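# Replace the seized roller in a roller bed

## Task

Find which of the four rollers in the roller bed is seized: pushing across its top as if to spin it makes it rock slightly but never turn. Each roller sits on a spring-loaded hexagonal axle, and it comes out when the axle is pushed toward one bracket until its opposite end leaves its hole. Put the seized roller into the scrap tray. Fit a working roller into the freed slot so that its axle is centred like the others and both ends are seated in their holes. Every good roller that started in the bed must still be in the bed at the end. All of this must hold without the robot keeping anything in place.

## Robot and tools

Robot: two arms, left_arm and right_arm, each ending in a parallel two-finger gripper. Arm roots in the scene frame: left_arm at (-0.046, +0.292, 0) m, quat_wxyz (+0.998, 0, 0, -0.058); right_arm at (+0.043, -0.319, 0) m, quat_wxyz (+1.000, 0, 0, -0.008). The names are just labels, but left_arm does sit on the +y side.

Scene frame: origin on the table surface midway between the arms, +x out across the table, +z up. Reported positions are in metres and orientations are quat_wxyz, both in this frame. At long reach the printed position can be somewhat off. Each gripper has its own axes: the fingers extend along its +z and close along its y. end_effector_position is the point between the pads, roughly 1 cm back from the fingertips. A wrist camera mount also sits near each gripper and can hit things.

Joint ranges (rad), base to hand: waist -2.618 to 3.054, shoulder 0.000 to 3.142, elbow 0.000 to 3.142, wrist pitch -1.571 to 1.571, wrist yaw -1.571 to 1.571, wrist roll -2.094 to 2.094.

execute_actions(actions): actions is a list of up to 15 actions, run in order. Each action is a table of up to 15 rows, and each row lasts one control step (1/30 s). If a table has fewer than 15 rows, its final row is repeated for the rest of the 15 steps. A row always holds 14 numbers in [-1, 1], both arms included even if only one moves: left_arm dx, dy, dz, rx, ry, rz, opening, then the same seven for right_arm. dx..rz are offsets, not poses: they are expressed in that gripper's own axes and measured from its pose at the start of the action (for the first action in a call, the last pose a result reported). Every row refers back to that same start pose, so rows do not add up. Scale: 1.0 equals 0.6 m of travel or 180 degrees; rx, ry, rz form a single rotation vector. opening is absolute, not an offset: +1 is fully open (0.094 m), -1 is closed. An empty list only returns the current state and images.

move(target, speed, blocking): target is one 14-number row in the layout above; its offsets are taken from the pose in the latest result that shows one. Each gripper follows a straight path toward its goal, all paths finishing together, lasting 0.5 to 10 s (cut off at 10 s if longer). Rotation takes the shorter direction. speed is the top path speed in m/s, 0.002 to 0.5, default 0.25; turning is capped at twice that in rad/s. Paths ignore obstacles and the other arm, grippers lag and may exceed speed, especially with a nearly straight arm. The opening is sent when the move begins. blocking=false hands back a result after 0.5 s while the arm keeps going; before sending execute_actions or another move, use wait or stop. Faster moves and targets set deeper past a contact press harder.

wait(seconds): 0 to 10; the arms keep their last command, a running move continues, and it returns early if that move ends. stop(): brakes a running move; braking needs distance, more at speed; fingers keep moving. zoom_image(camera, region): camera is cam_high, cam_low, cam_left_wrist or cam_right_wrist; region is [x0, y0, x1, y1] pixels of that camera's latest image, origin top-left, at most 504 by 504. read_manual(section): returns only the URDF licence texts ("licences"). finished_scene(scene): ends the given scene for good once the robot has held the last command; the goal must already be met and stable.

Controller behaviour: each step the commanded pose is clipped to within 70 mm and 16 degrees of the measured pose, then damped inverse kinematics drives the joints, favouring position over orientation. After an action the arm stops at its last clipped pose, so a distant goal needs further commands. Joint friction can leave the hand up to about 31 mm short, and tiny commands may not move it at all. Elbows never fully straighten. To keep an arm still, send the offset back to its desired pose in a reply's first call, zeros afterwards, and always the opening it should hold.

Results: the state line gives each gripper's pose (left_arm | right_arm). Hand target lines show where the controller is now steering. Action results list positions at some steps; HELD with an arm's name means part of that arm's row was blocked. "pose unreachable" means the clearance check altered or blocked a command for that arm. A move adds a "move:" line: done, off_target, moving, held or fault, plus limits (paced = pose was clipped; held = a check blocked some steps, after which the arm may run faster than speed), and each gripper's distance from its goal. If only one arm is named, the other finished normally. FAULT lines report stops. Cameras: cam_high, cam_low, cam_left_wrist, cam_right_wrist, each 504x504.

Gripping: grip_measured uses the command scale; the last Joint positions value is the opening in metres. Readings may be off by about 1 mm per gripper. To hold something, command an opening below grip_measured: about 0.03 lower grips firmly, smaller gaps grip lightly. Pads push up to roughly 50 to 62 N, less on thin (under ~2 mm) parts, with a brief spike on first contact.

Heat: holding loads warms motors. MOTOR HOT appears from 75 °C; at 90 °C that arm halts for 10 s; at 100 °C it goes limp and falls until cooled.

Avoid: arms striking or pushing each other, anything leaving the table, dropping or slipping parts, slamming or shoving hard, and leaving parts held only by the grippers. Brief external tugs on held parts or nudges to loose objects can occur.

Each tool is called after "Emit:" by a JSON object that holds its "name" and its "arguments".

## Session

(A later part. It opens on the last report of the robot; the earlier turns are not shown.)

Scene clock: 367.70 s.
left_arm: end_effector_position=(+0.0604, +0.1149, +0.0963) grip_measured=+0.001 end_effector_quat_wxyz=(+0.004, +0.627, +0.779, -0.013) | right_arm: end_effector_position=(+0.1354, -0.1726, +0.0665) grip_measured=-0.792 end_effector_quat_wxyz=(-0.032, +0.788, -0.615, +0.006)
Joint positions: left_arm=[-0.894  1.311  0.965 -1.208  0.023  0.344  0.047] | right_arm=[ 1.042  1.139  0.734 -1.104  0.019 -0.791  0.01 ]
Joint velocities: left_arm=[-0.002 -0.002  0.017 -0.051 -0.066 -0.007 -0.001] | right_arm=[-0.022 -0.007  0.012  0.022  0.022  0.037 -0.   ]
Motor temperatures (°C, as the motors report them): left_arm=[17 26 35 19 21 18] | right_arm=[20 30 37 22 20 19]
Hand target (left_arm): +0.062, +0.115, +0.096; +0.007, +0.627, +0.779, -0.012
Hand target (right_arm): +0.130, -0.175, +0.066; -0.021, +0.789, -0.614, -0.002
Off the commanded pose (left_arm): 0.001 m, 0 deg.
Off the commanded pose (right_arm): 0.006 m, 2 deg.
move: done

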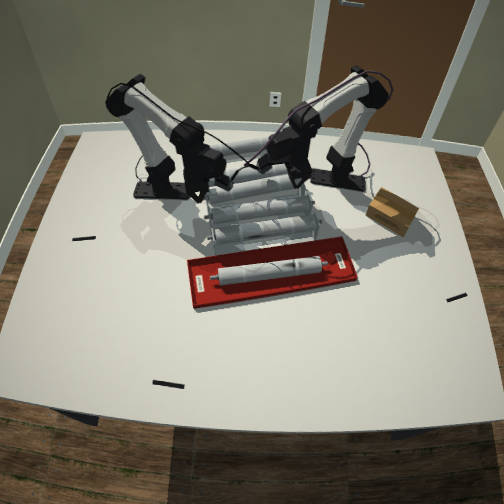

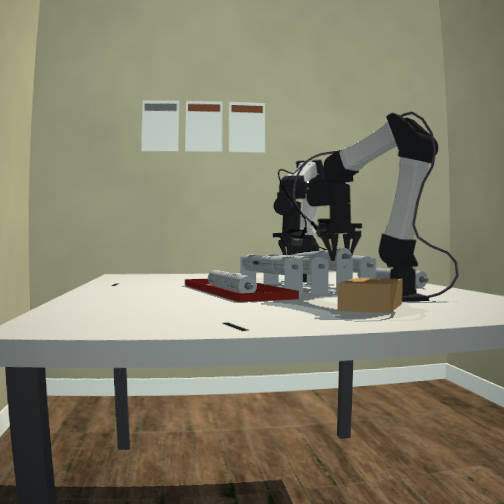

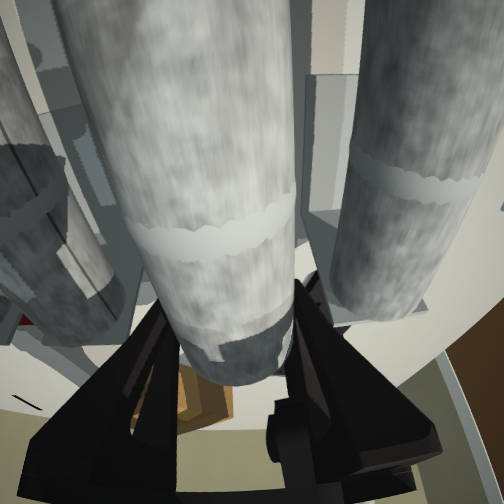

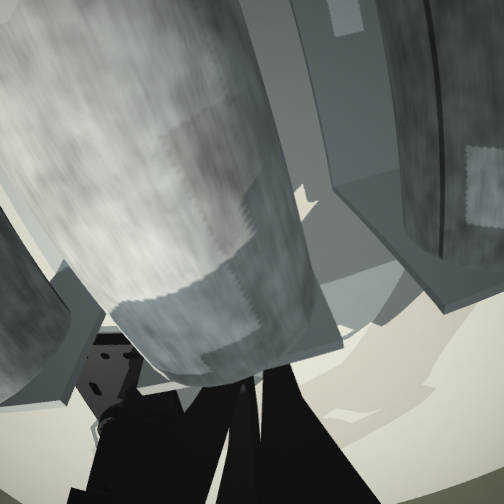

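Emit:
{"name": "move", "arguments": {"target": [0,0.012,0,0,0,0,-0.1,0.12,0,0,0,0.03,0,-0.9], "speed": 0.04}}

Emit:
{"name": "move", "arguments": {"target": [0,0.005,0.04,0,0,0,-0.1,0.06,0,0,0,0.02,0,-0.9], "speed": 0.03}}

Scene clock: 371.60 s.
left_arm: end_effector_position=(+0.0630, +0.1154, +0.0957) grip_measured=+0.001 end_effector_quat_wxyz=(+0.004, +0.630, +0.777, -0.017) | right_arm: end_effector_position=(+0.1419, -0.1931, +0.0653) grip_measured=-0.792 end_effector_quat_wxyz=(-0.050, +0.793, -0.605, -0.047)
Joint positions: left_arm=[-0.876  1.314  0.965 -1.204  0.03   0.369  0.047] | right_arm=[ 0.806  1.048  0.677 -1.113 -0.106 -1.044  0.01 ]
Joint velocities: left_arm=[ 0.002 -0.002 -0.012  0.007  0.022  0.007  0.   ] | right_arm=[-0.017 -0.007 -0.002 -0.007  0.007  0.022  0.   ]
Motor temperatures (°C, as the motors report them): left_arm=[17 26 35 19 21 18] | right_arm=[20 30 37 22 20 19]
Hand target (left_arm): +0.068, +0.117, +0.096; +0.005, +0.627, +0.779, -0.013
Hand target (right_arm): +0.151, -0.234, +0.065; -0.005, +0.788, -0.614, +0.038
Off the commanded pose (left_arm): 0.005 m, 1 deg.
Off the commanded pose (right_arm): 0.051 m, 12 deg.
move: off_target (right_arm)

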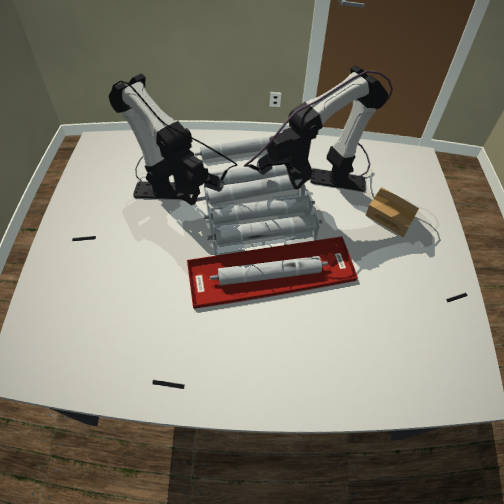

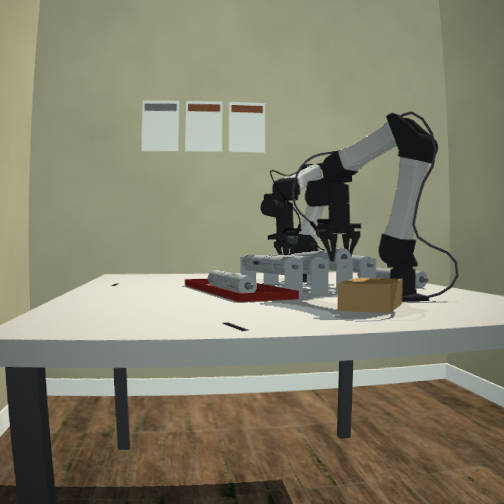

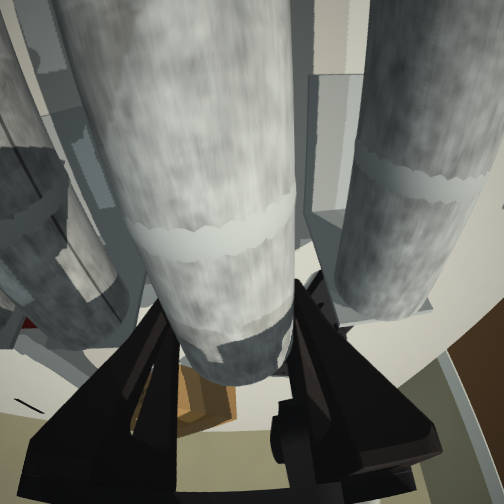

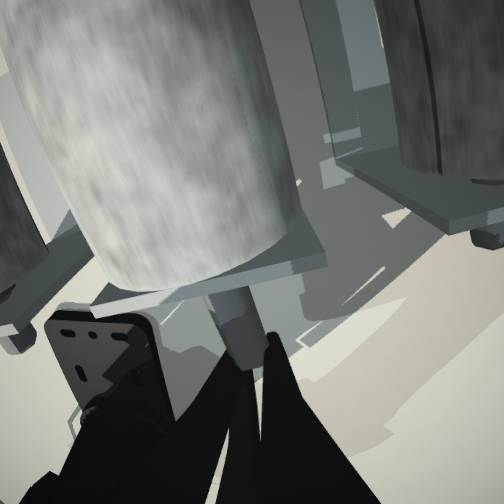

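Scene clock: 373.03 s.
left_arm: end_effector_position=(+0.0627, +0.1152, +0.0772) grip_measured=+0.001 end_effector_quat_wxyz=(+0.009, +0.630, +0.777, -0.020) | right_arm: end_effector_position=(+0.1422, -0.1931, +0.0668) grip_measured=-0.792 end_effector_quat_wxyz=(-0.064, +0.795, -0.596, -0.091)
Joint positions: left_arm=[-0.876  1.314  0.891 -1.119  0.032  0.369  0.047] | right_arm=[ 0.695  1.044  0.67  -1.116 -0.209 -1.167  0.01 ]
Joint velocities: left_arm=[-0.002  0.012 -0.017 -0.081 -0.125 -0.007 -0.   ] | right_arm=[-0.017 -0.012  0.002  0.066  0.022 -0.11  -0.002]
Motor temperatures (°C, as the motors report them): left_arm=[17 26 35 19 21 18] | right_arm=[20 30 37 21 20 19]
Hand target (left_arm): +0.065, +0.116, +0.072; +0.004, +0.630, +0.777, -0.017
Hand target (right_arm): +0.150, -0.223, +0.061; -0.031, +0.795, -0.605, -0.025
Off the commanded pose (left_arm): 0.006 m, 1 deg.
Off the commanded pose (right_arm): 0.036 m, 9 deg.
move: off_target (right_arm)

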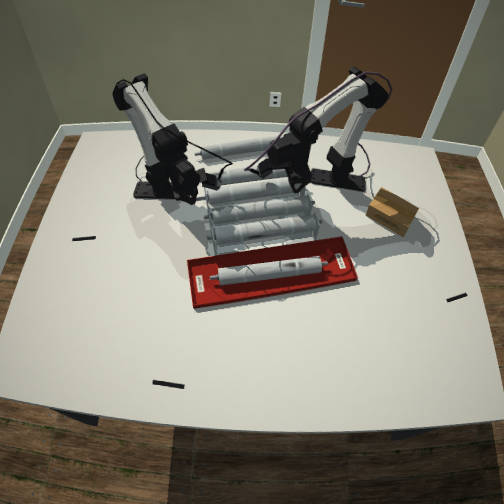

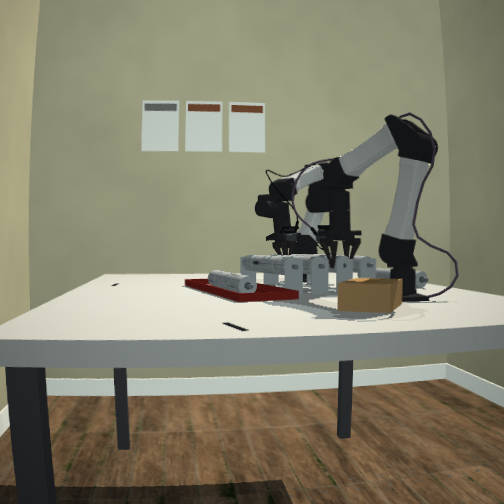

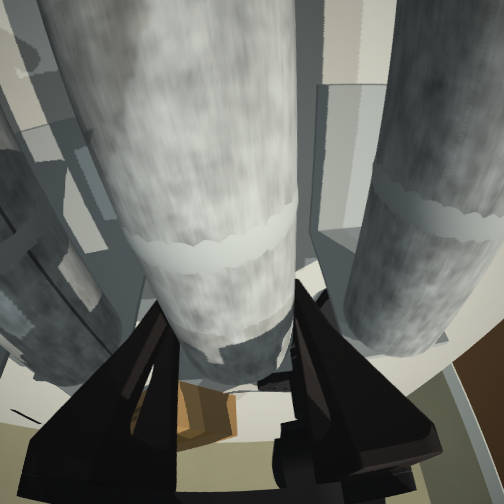

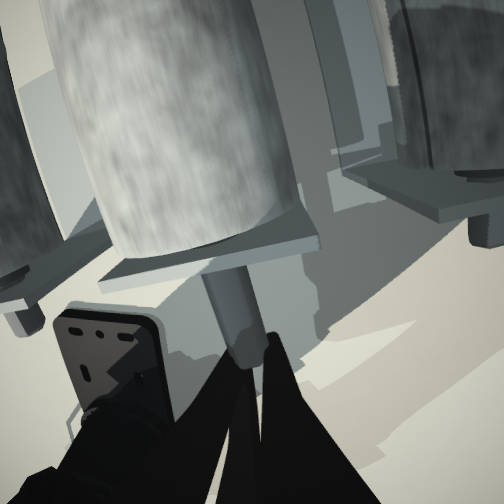

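Inside. Release right, lower left slowly.

Emit:
{"name": "move", "arguments": {"target": [0,0.012,0.022,0,0,0,-0.1,0,0,0,0,0,0,0.2], "speed": 0.01}}

Scene clock: 376.20 s.
left_arm: end_effector_position=(+0.0640, +0.1157, +0.0736) grip_measured=+0.001 end_effector_quat_wxyz=(+0.009, +0.631, +0.775, -0.026) | right_arm: end_effector_position=(+0.1420, -0.1926, +0.0669) grip_measured=+0.198 end_effector_quat_wxyz=(-0.065, +0.796, -0.594, -0.093)
Joint positions: left_arm=[-0.859  1.314  0.875 -1.099  0.045  0.39   0.047] | right_arm=[ 0.695  1.044  0.67  -1.115 -0.212 -1.171  0.056]
Joint velocities: left_arm=[-0.007  0.012 -0.002 -0.037  0.007  0.007 -0.001] | right_arm=[-0.002 -0.002 -0.017 -0.022 -0.007  0.037 -0.001]
Motor temperatures (°C, as the motors report them): left_arm=[17 26 35 19 21 18] | right_arm=[20 29 37 21 20 19]
Hand target (left_arm): +0.069, +0.117, +0.064; +0.009, +0.630, +0.777, -0.019
Hand target (right_arm): +0.142, -0.193, +0.067; -0.064, +0.795, -0.596, -0.092
Off the commanded pose (left_arm): 0.011 m, 1 deg.
Off the commanded pose (right_arm): 0.001 m, 0 deg.
move: off_target (left_arm)

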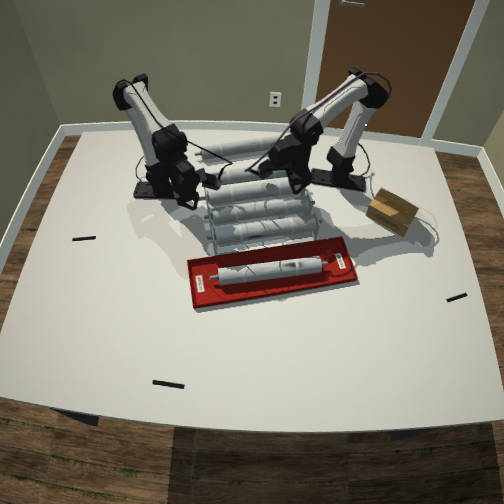

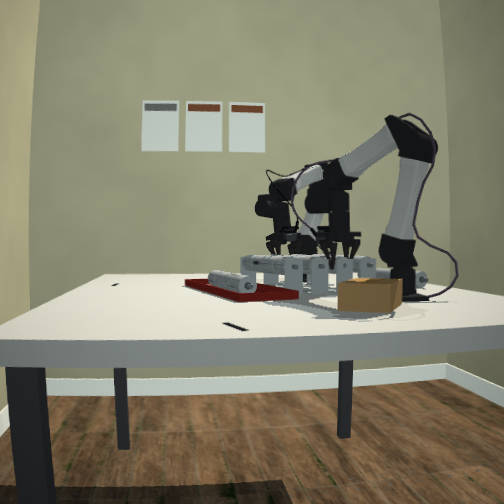

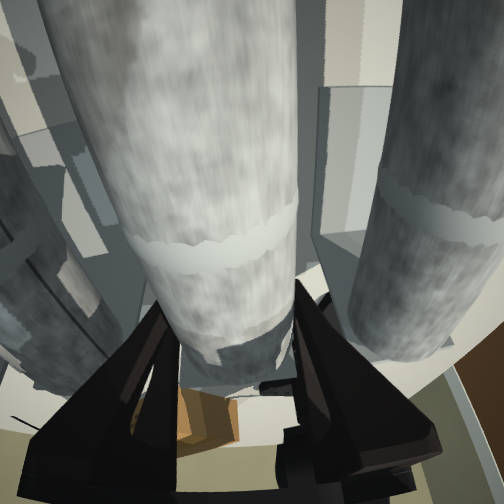

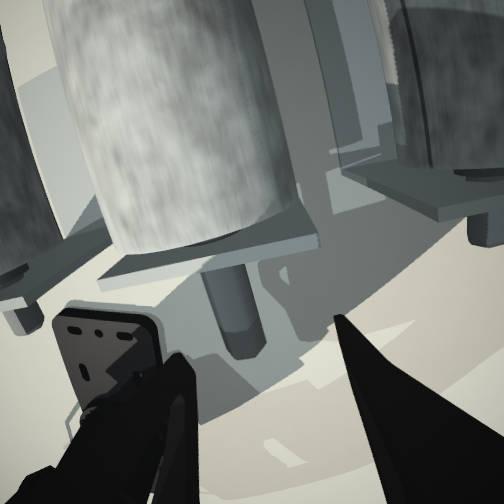

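Emit:
{"name": "move", "arguments": {"target": [0,0.012,0.03,0,0,0,-0.1,0,0,0,0,0,0,0.2], "speed": 0.01}}

Scene clock: 379.97 s.
left_arm: end_effector_position=(+0.0661, +0.1160, +0.0657) grip_measured=+0.001 end_effector_quat_wxyz=(+0.014, +0.633, +0.773, -0.031) | right_arm: end_effector_position=(+0.1420, -0.1926, +0.0669) grip_measured=+0.198 end_effector_quat_wxyz=(-0.065, +0.796, -0.594, -0.093)
Joint positions: left_arm=[-0.843  1.314  0.843 -1.056  0.053  0.411  0.047] | right_arm=[ 0.695  1.044  0.67  -1.115 -0.212 -1.171  0.056]
Joint velocities: left_arm=[-0.002 -0.007  0.007 -0.007  0.022  0.037  0.   ] | right_arm=[-0.002  0.002  0.007 -0.007  0.007  0.066 -0.001]
Motor temperatures (°C, as the motors report them): left_arm=[17 26 35 19 21 18] | right_arm=[20 29 37 21 20 19]
Hand target (left_arm): +0.070, +0.117, +0.056; +0.010, +0.631, +0.775, -0.026
Hand target (right_arm): +0.142, -0.193, +0.067; -0.065, +0.796, -0.594, -0.093
Off the commanded pose (left_arm): 0.011 m, 1 deg.
Off the commanded pose (right_arm): 0.000 m, 0 deg.
move: off_target (left_arm)

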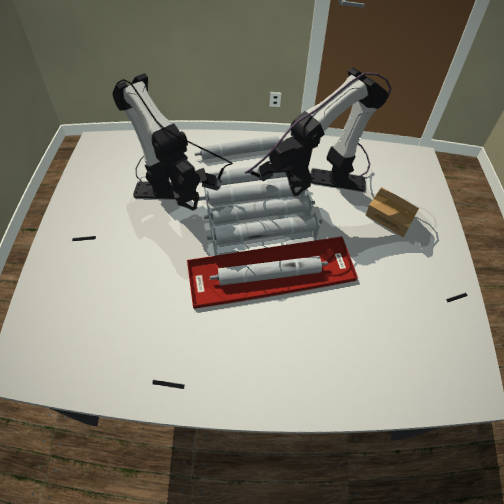

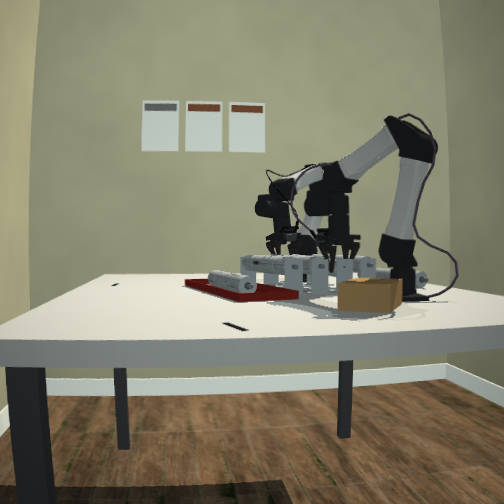

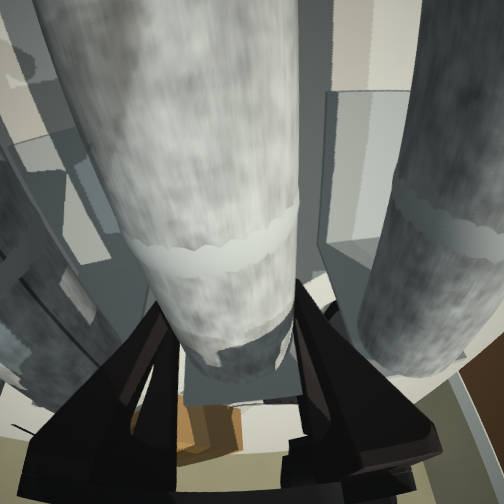

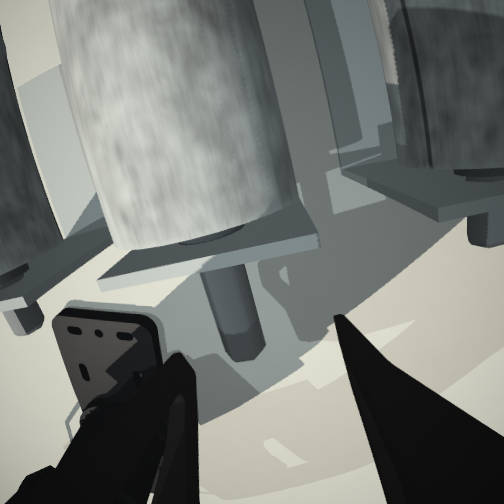

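Emit:
{"name": "zoom_image", "arguments": {"camera": "cam_low", "region": [270,230,400,310]}}

Region (270, 230, 400, 310) of cam_low's 504x504 image, scaled by 3.877, with more detail than that image has; it fills the top 310 rows of this view, and the rest is white.

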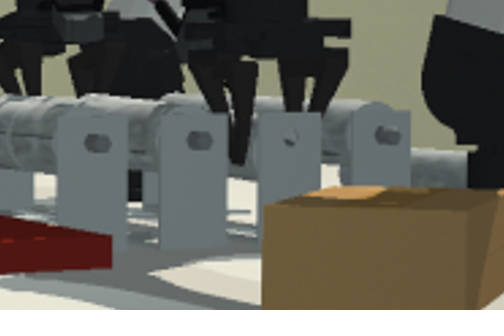

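Emit:
{"name": "move", "arguments": {"target": [0,-0.02,-0.035,0,0,0,-0.1,0,0,0,0,0,0,0.2], "speed": 0.01}}

Emit:
{"name": "zoom_image", "arguments": {"camera": "cam_low", "region": [270,230,400,310]}}

Scene clock: 385.37 s.
left_arm: end_effector_position=(+0.0616, +0.1153, +0.0721) grip_measured=+0.001 end_effector_quat_wxyz=(+0.013, +0.628, +0.778, -0.024) | right_arm: end_effector_position=(+0.1420, -0.1926, +0.0669) grip_measured=+0.198 end_effector_quat_wxyz=(-0.065, +0.796, -0.594, -0.093)
Joint positions: left_arm=[-0.876  1.304  0.862 -1.089  0.037  0.365  0.047] | right_arm=[ 0.695  1.044  0.67  -1.115 -0.212 -1.171  0.056]
Joint velocities: left_arm=[0.007 0.007 0.002 0.037 0.007 0.022 0.001] | right_arm=[-0.002 -0.002 -0.017  0.007  0.066 -0.051 -0.001]
Motor temperatures (°C, as the motors report them): left_arm=[17 26 35 19 21 18] | right_arm=[20 28 37 21 20 19]
Hand target (left_arm): +0.055, +0.115, +0.086; +0.013, +0.633, +0.773, -0.032
Hand target (right_arm): +0.142, -0.193, +0.067; -0.065, +0.796, -0.594, -0.093
Off the commanded pose (left_arm): 0.016 m, 1 deg.
Off the commanded pose (right_arm): 0.000 m, 0 deg.
move: off_target (left_arm)

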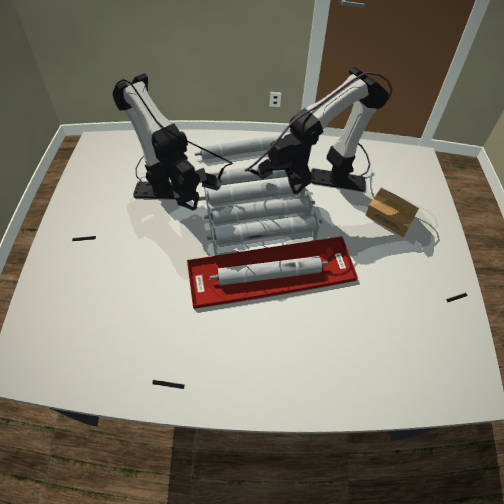

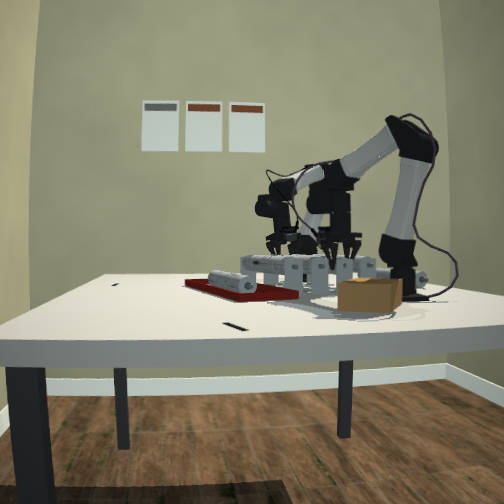

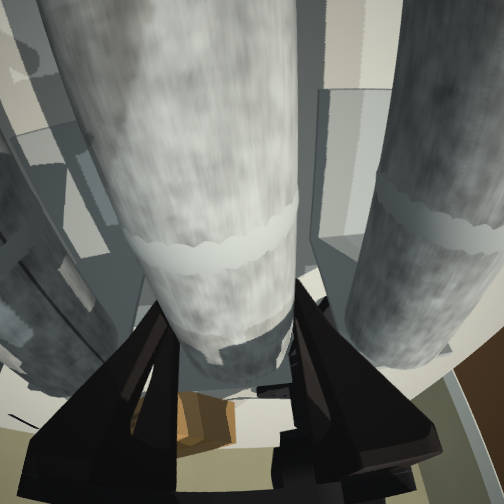

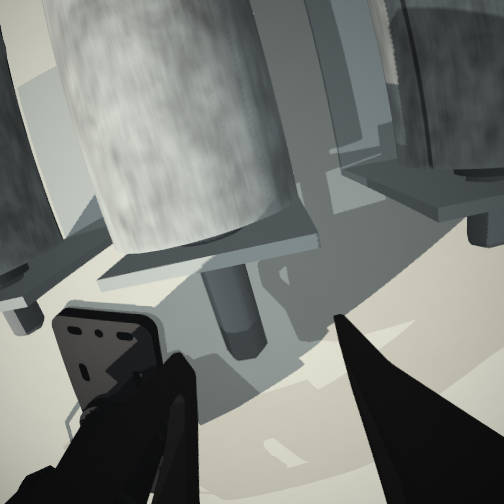

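Region (270, 230, 400, 310) of cam_low's 504x504 image, scaled by 3.877, with more detail than that image has; it fills the top 310 rows of this view, and the rest is white.

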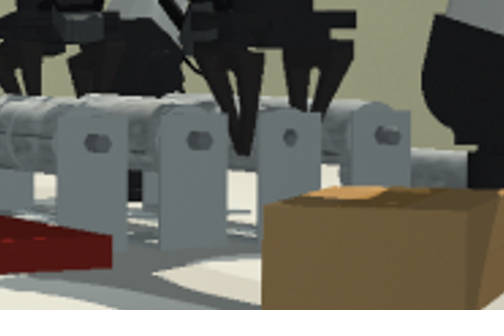

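Nearly aligned; small +X nudge.

Emit:
{"name": "move", "arguments": {"target": [0,0.012,-0.015,0,0,0,-0.1,0,0,0,0,0,0,0.2], "speed": 0.006}}

Emit:
{"name": "zoom_image", "arguments": {"camera": "cam_low", "region": [320,245,370,285]}}

Scene clock: 390.17 s.
left_arm: end_effector_position=(+0.0622, +0.1153, +0.0722) grip_measured=+0.001 end_effector_quat_wxyz=(+0.011, +0.628, +0.778, -0.032) | right_arm: end_effector_position=(+0.1420, -0.1926, +0.0669) grip_measured=+0.198 end_effector_quat_wxyz=(-0.065, +0.796, -0.594, -0.093)
Joint positions: left_arm=[-0.859  1.304  0.862 -1.088  0.055  0.381  0.047] | right_arm=[ 0.695  1.044  0.67  -1.115 -0.212 -1.171  0.056]
Joint velocities: left_arm=[-0.022 -0.002  0.002 -0.051  0.007 -0.037 -0.001] | right_arm=[-0.022 -0.012  0.002 -0.037  0.007  0.022 -0.   ]
Motor temperatures (°C, as the motors report them): left_arm=[17 27 36 19 21 18] | right_arm=[20 28 37 21 20 19]
Hand target (left_arm): +0.069, +0.117, +0.081; +0.014, +0.628, +0.778, -0.023
Hand target (right_arm): +0.142, -0.193, +0.067; -0.065, +0.796, -0.594, -0.093
Off the commanded pose (left_arm): 0.011 m, 1 deg.
Off the commanded pose (right_arm): 0.000 m, 0 deg.
move: off_target (left_arm)

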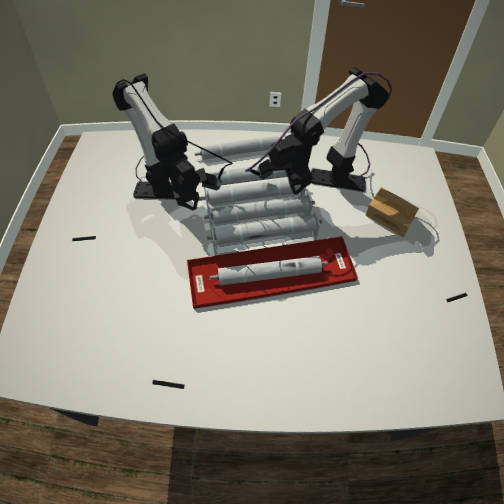

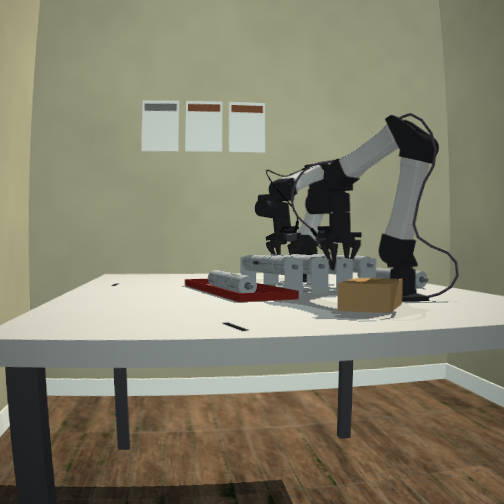

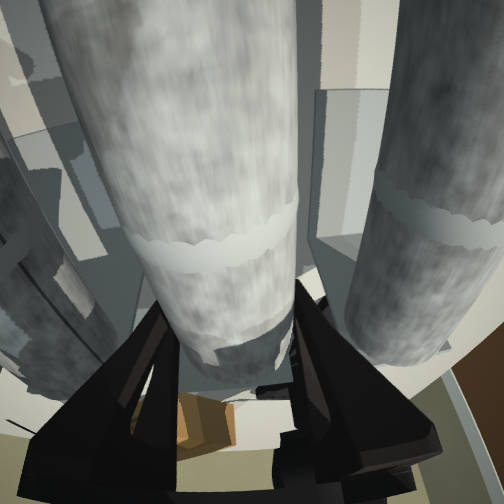

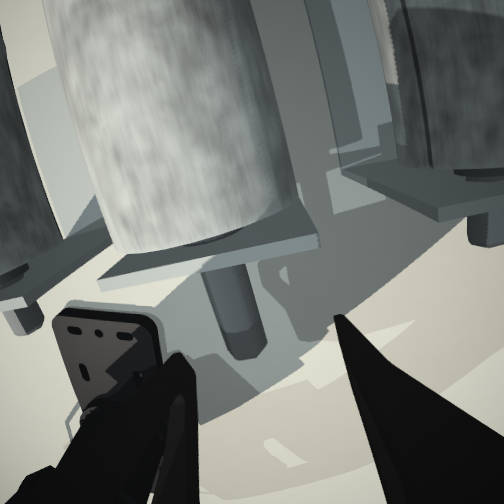

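Region (320, 245, 370, 285) of cam_low's 504x504 image, scaled by 10.080, with more detail than that image has; it fills the top 403 rows of this view, and the rest is white.

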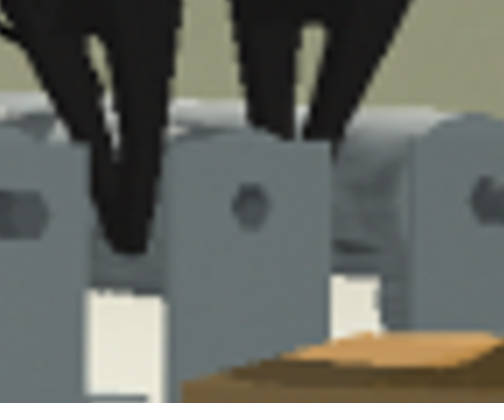

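Emit:
{"name": "move", "arguments": {"target": [0,0.008,-0.03,0,0,0,-0.1,0,0,0,0,0,0,0.2], "speed": 0.006}}

Emit:
{"name": "zoom_image", "arguments": {"camera": "cam_low", "region": [320,245,370,285]}}

Scene clock: 395.17 s.
left_arm: end_effector_position=(+0.0638, +0.1157, +0.0800) grip_measured=+0.001 end_effector_quat_wxyz=(+0.010, +0.629, +0.776, -0.033) | right_arm: end_effector_position=(+0.1420, -0.1926, +0.0669) grip_measured=+0.198 end_effector_quat_wxyz=(-0.065, +0.796, -0.594, -0.093)
Joint positions: left_arm=[-0.849  1.304  0.894 -1.123  0.058  0.395  0.047] | right_arm=[ 0.695  1.044  0.67  -1.115 -0.212 -1.171  0.056]
Joint velocities: left_arm=[-0.002 -0.002 -0.017 -0.051 -0.007 -0.037  0.   ] | right_arm=[-0.017 -0.012  0.022  0.007 -0.007  0.007  0.   ]
Motor temperatures (°C, as the motors report them): left_arm=[17 27 37 19 21 18] | right_arm=[20 28 37 21 20 19]
Hand target (left_arm): +0.067, +0.117, +0.090; +0.012, +0.628, +0.778, -0.032
Hand target (right_arm): +0.142, -0.193, +0.067; -0.065, +0.796, -0.594, -0.093
Off the commanded pose (left_arm): 0.011 m, 0 deg.
Off the commanded pose (right_arm): 0.000 m, 0 deg.
move: off_target (left_arm)

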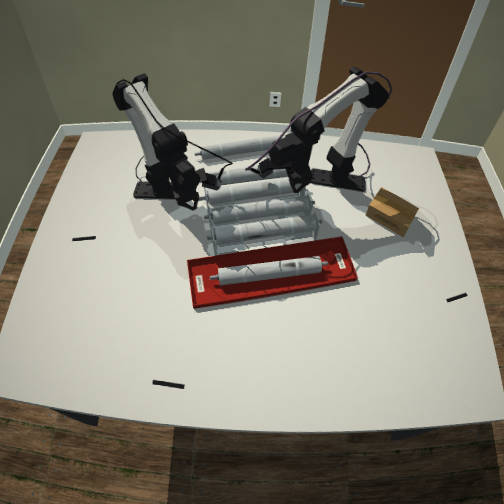

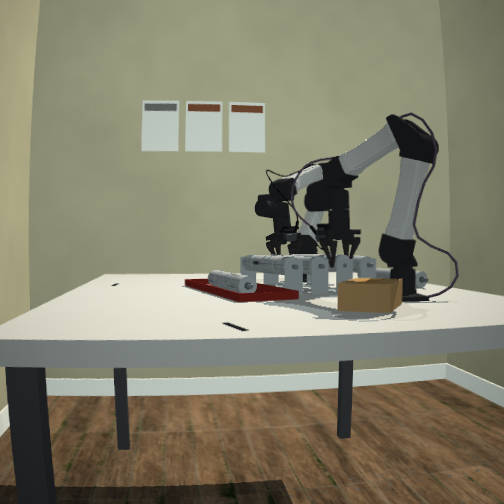

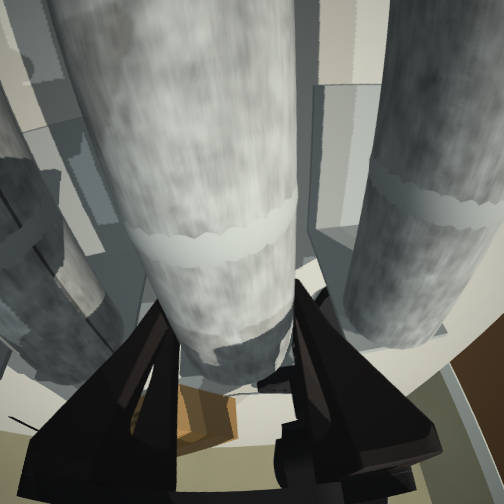

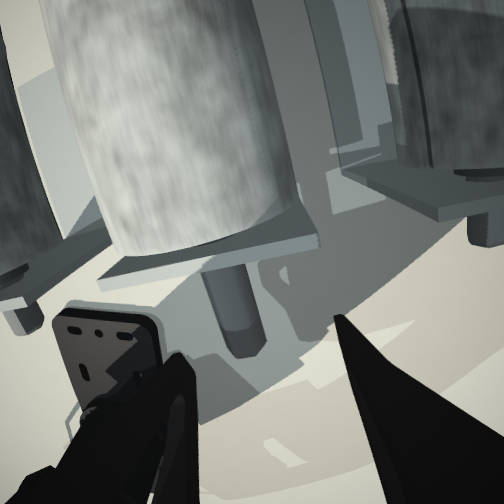

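Region (320, 245, 370, 285) of cam_low's 504x504 image, scaled by 10.080, with more detail than that image has; it fills the top 403 rows of this view, and the rest is white.

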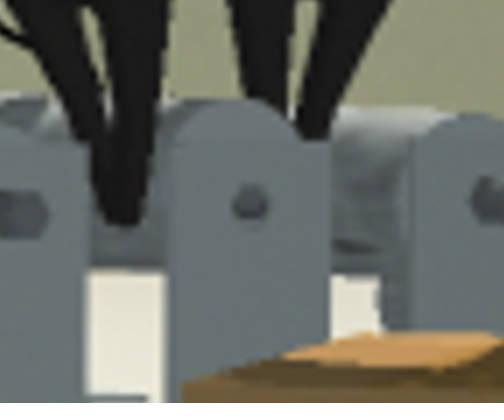

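Emit:
{"name": "move", "arguments": {"target": [0,-0.018,0.022,0,0,0,-0.1,0,0,0,0,0,0,0.2], "speed": 0.005}}

Emit:
{"name": "zoom_image", "arguments": {"camera": "cam_low", "region": [320,245,370,285]}}

Scene clock: 400.87 s.
left_arm: end_effector_position=(+0.0601, +0.1148, +0.0709) grip_measured=+0.001 end_effector_quat_wxyz=(+0.013, +0.626, +0.780, -0.023) | right_arm: end_effector_position=(+0.1420, -0.1926, +0.0669) grip_measured=+0.198 end_effector_quat_wxyz=(-0.065, +0.796, -0.594, -0.093)
Joint positions: left_arm=[-0.884  1.304  0.858 -1.084  0.036  0.351  0.047] | right_arm=[ 0.695  1.044  0.67  -1.115 -0.212 -1.171  0.056]
Joint velocities: left_arm=[ 0.007  0.007  0.012 -0.051  0.051 -0.066  0.   ] | right_arm=[-0.007 -0.012 -0.022  0.022 -0.007 -0.051 -0.   ]
Motor temperatures (°C, as the motors report them): left_arm=[17 27 37 19 21 18] | right_arm=[20 27 37 21 20 19]
Hand target (left_arm): +0.053, +0.113, +0.067; +0.009, +0.629, +0.776, -0.033
Hand target (right_arm): +0.142, -0.193, +0.067; -0.065, +0.796, -0.594, -0.093
Off the commanded pose (left_arm): 0.008 m, 1 deg.
Off the commanded pose (right_arm): 0.000 m, 0 deg.
move: done

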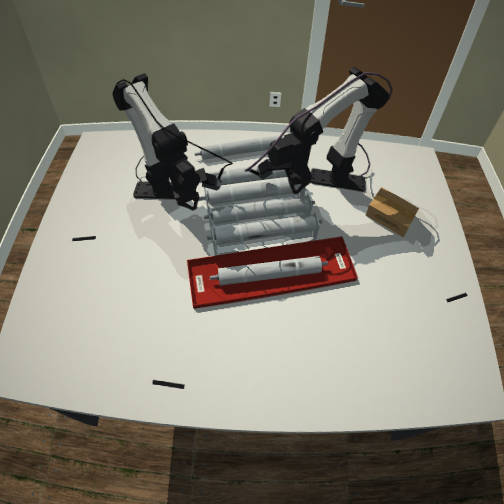

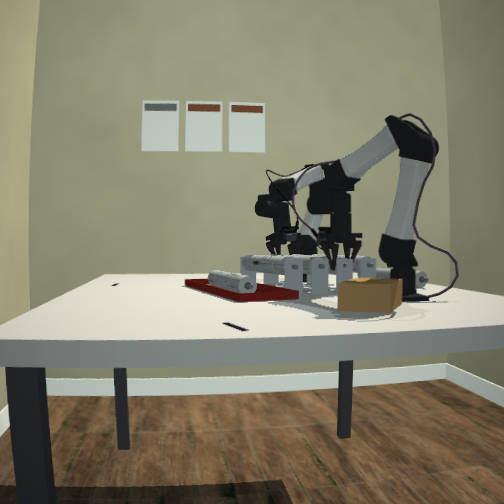

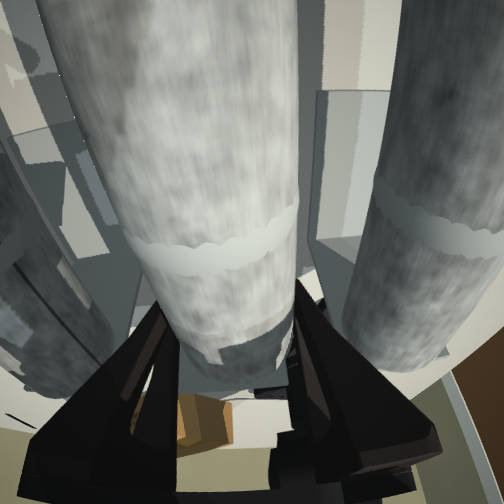

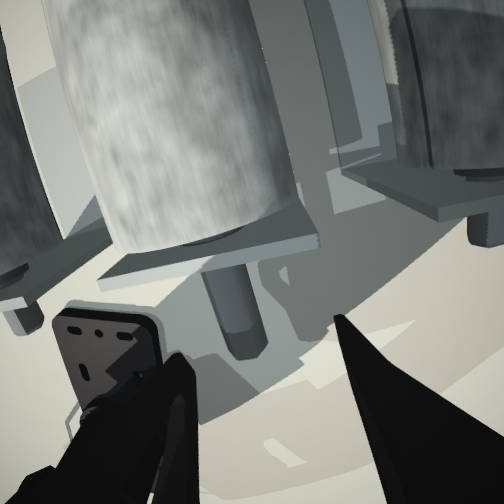

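Region (320, 245, 370, 285) of cam_low's 504x504 image, scaled by 10.080, with more detail than that image has; it fills the top 403 rows of this view, and the rest is white.

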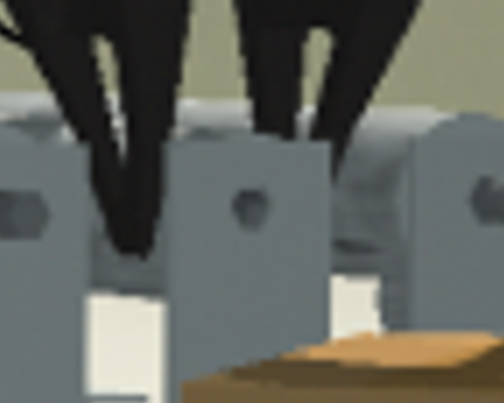

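Emit:
{"name": "move", "arguments": {"target": [0,0.014,-0.02,0,0,0,-0.1,0,0,0,0,0,0,-0.9], "speed": 0.006}}

Emit:
{"name": "move", "arguments": {"target": [0,0,0,0,0,0,0.06,-0.05,0,0,0,0,0,-0.9], "speed": 0.02}}

Emit:
{"name": "zoom_image", "arguments": {"camera": "cam_low", "region": [320,245,370,285]}}

Scene clock: 406.53 s.
left_arm: end_effector_position=(+0.0621, +0.1153, +0.0747) grip_measured=+0.001 end_effector_quat_wxyz=(+0.011, +0.627, +0.778, -0.031) | right_arm: end_effector_position=(+0.1425, -0.1930, +0.0668) grip_measured=-0.898 end_effector_quat_wxyz=(-0.065, +0.796, -0.595, -0.091)
Joint positions: left_arm=[-0.86   1.304  0.872 -1.1    0.054  0.379  0.047] | right_arm=[ 0.695  1.044  0.67  -1.115 -0.209 -1.171  0.005]
Joint velocities: left_arm=[ 0.012  0.002 -0.007 -0.007 -0.037  0.007  0.001] | right_arm=[ 0.002 -0.007 -0.017  0.051 -0.066 -0.007  0.   ]
Motor temperatures (°C, as the motors report them): left_arm=[17 27 37 19 21 18] | right_arm=[20 27 37 21 20 19]
Hand target (left_arm): +0.068, +0.117, +0.082; +0.013, +0.626, +0.780, -0.023
Hand target (right_arm): +0.142, -0.193, +0.067; -0.065, +0.796, -0.594, -0.093
Off the commanded pose (left_arm): 0.010 m, 1 deg.
Off the commanded pose (right_arm): 0.001 m, 0 deg.
move: done

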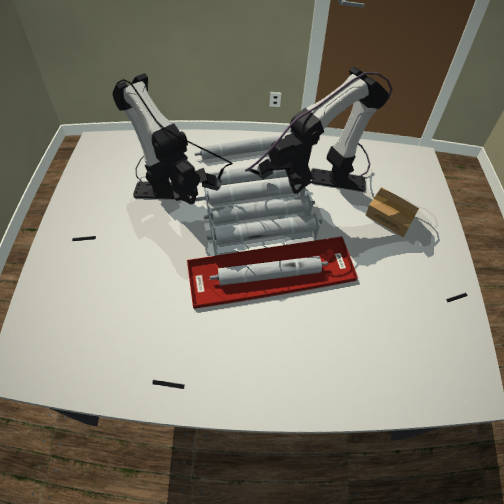

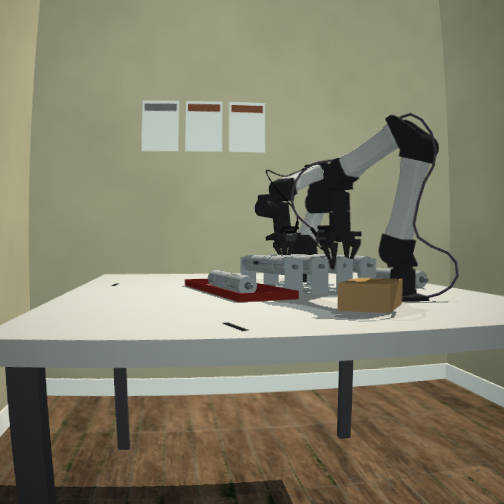

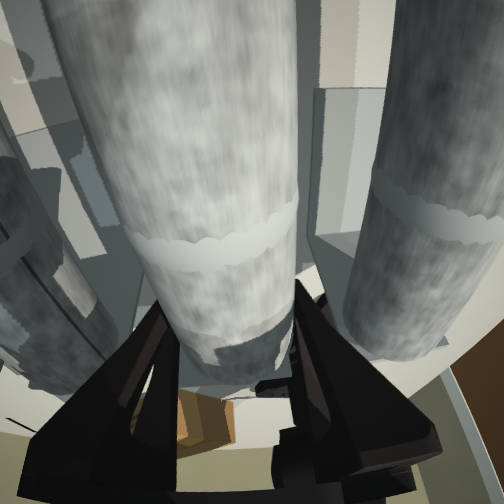

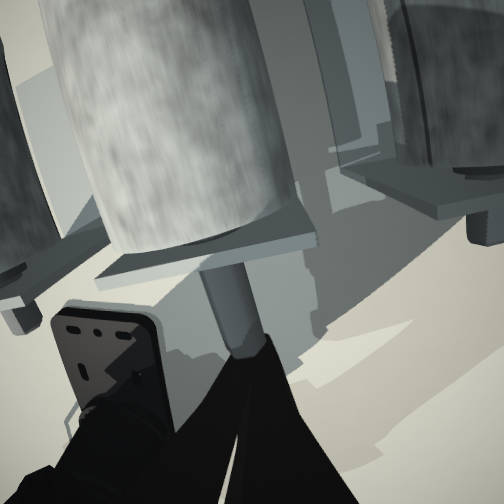

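Scene clock: 408.27 s.
left_arm: end_effector_position=(+0.0621, +0.1151, +0.0747) grip_measured=+0.059 end_effector_quat_wxyz=(+0.011, +0.627, +0.778, -0.032) | right_arm: end_effector_position=(+0.1386, -0.1923, +0.0664) grip_measured=-0.898 end_effector_quat_wxyz=(-0.036, +0.793, -0.606, -0.044)
Joint positions: left_arm=[-0.86   1.304  0.872 -1.1    0.054  0.379  0.05 ] | right_arm=[ 0.839  1.069  0.694 -1.132 -0.094 -1.011  0.005]
Joint velocities: left_arm=[ 0.032  0.002  0.007 -0.022 -0.037  0.037  0.001] | right_arm=[ 0.002  0.007 -0.012 -0.007  0.007 -0.066 -0.   ]
Motor temperatures (°C, as the motors report them): left_arm=[17 27 37 19 21 18] | right_arm=[20 27 37 21 20 19]
Hand target (left_arm): +0.062, +0.115, +0.075; +0.011, +0.627, +0.778, -0.031
Hand target (right_arm): +0.134, -0.168, +0.075; -0.063, +0.797, -0.594, -0.090
Off the commanded pose (left_arm): 0.000 m, 0 deg.
Off the commanded pose (right_arm): 0.029 m, 6 deg.
move: off_target (right_arm)

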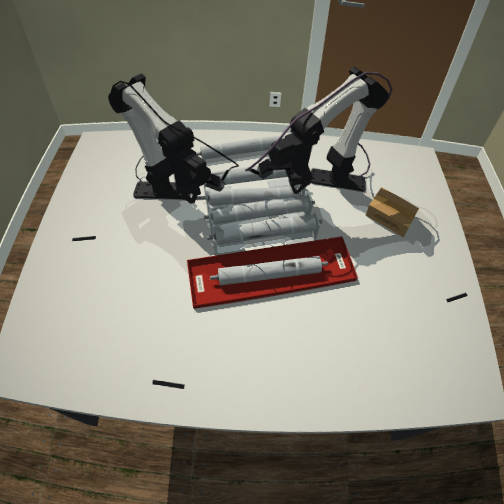

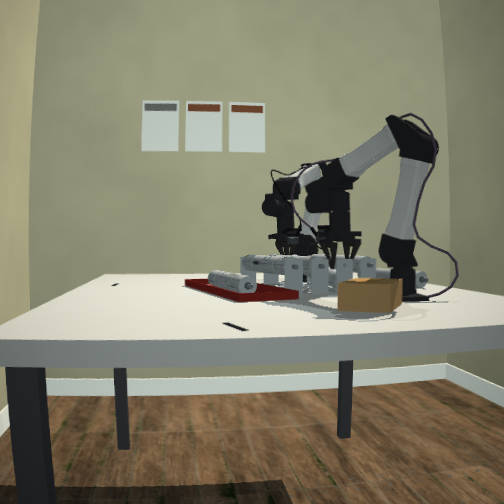

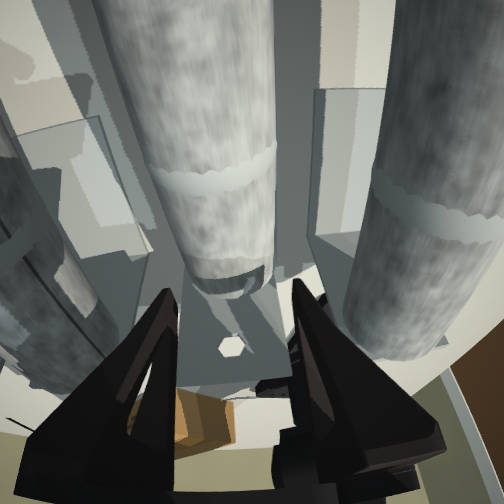

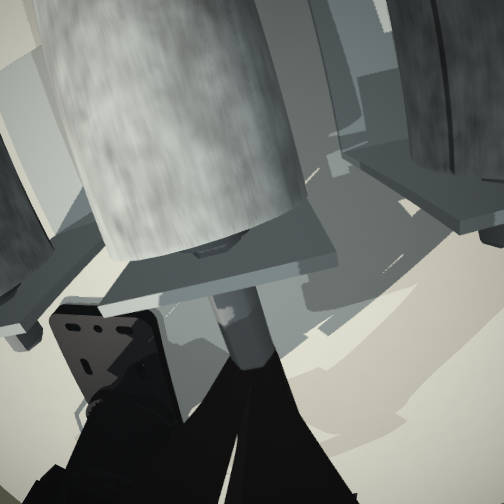

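Region (320, 245, 370, 285) of cam_low's 504x504 image, scaled by 10.080, with more detail than that image has; it fills the top 403 rows of this view, and the rest is white.

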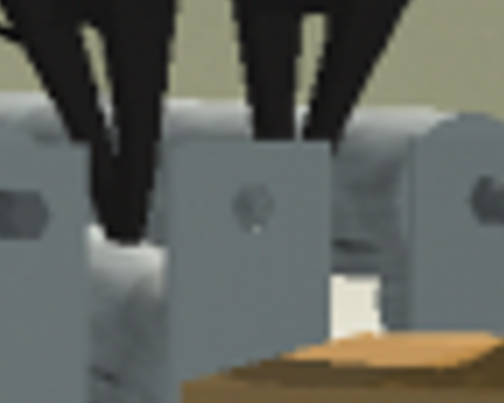

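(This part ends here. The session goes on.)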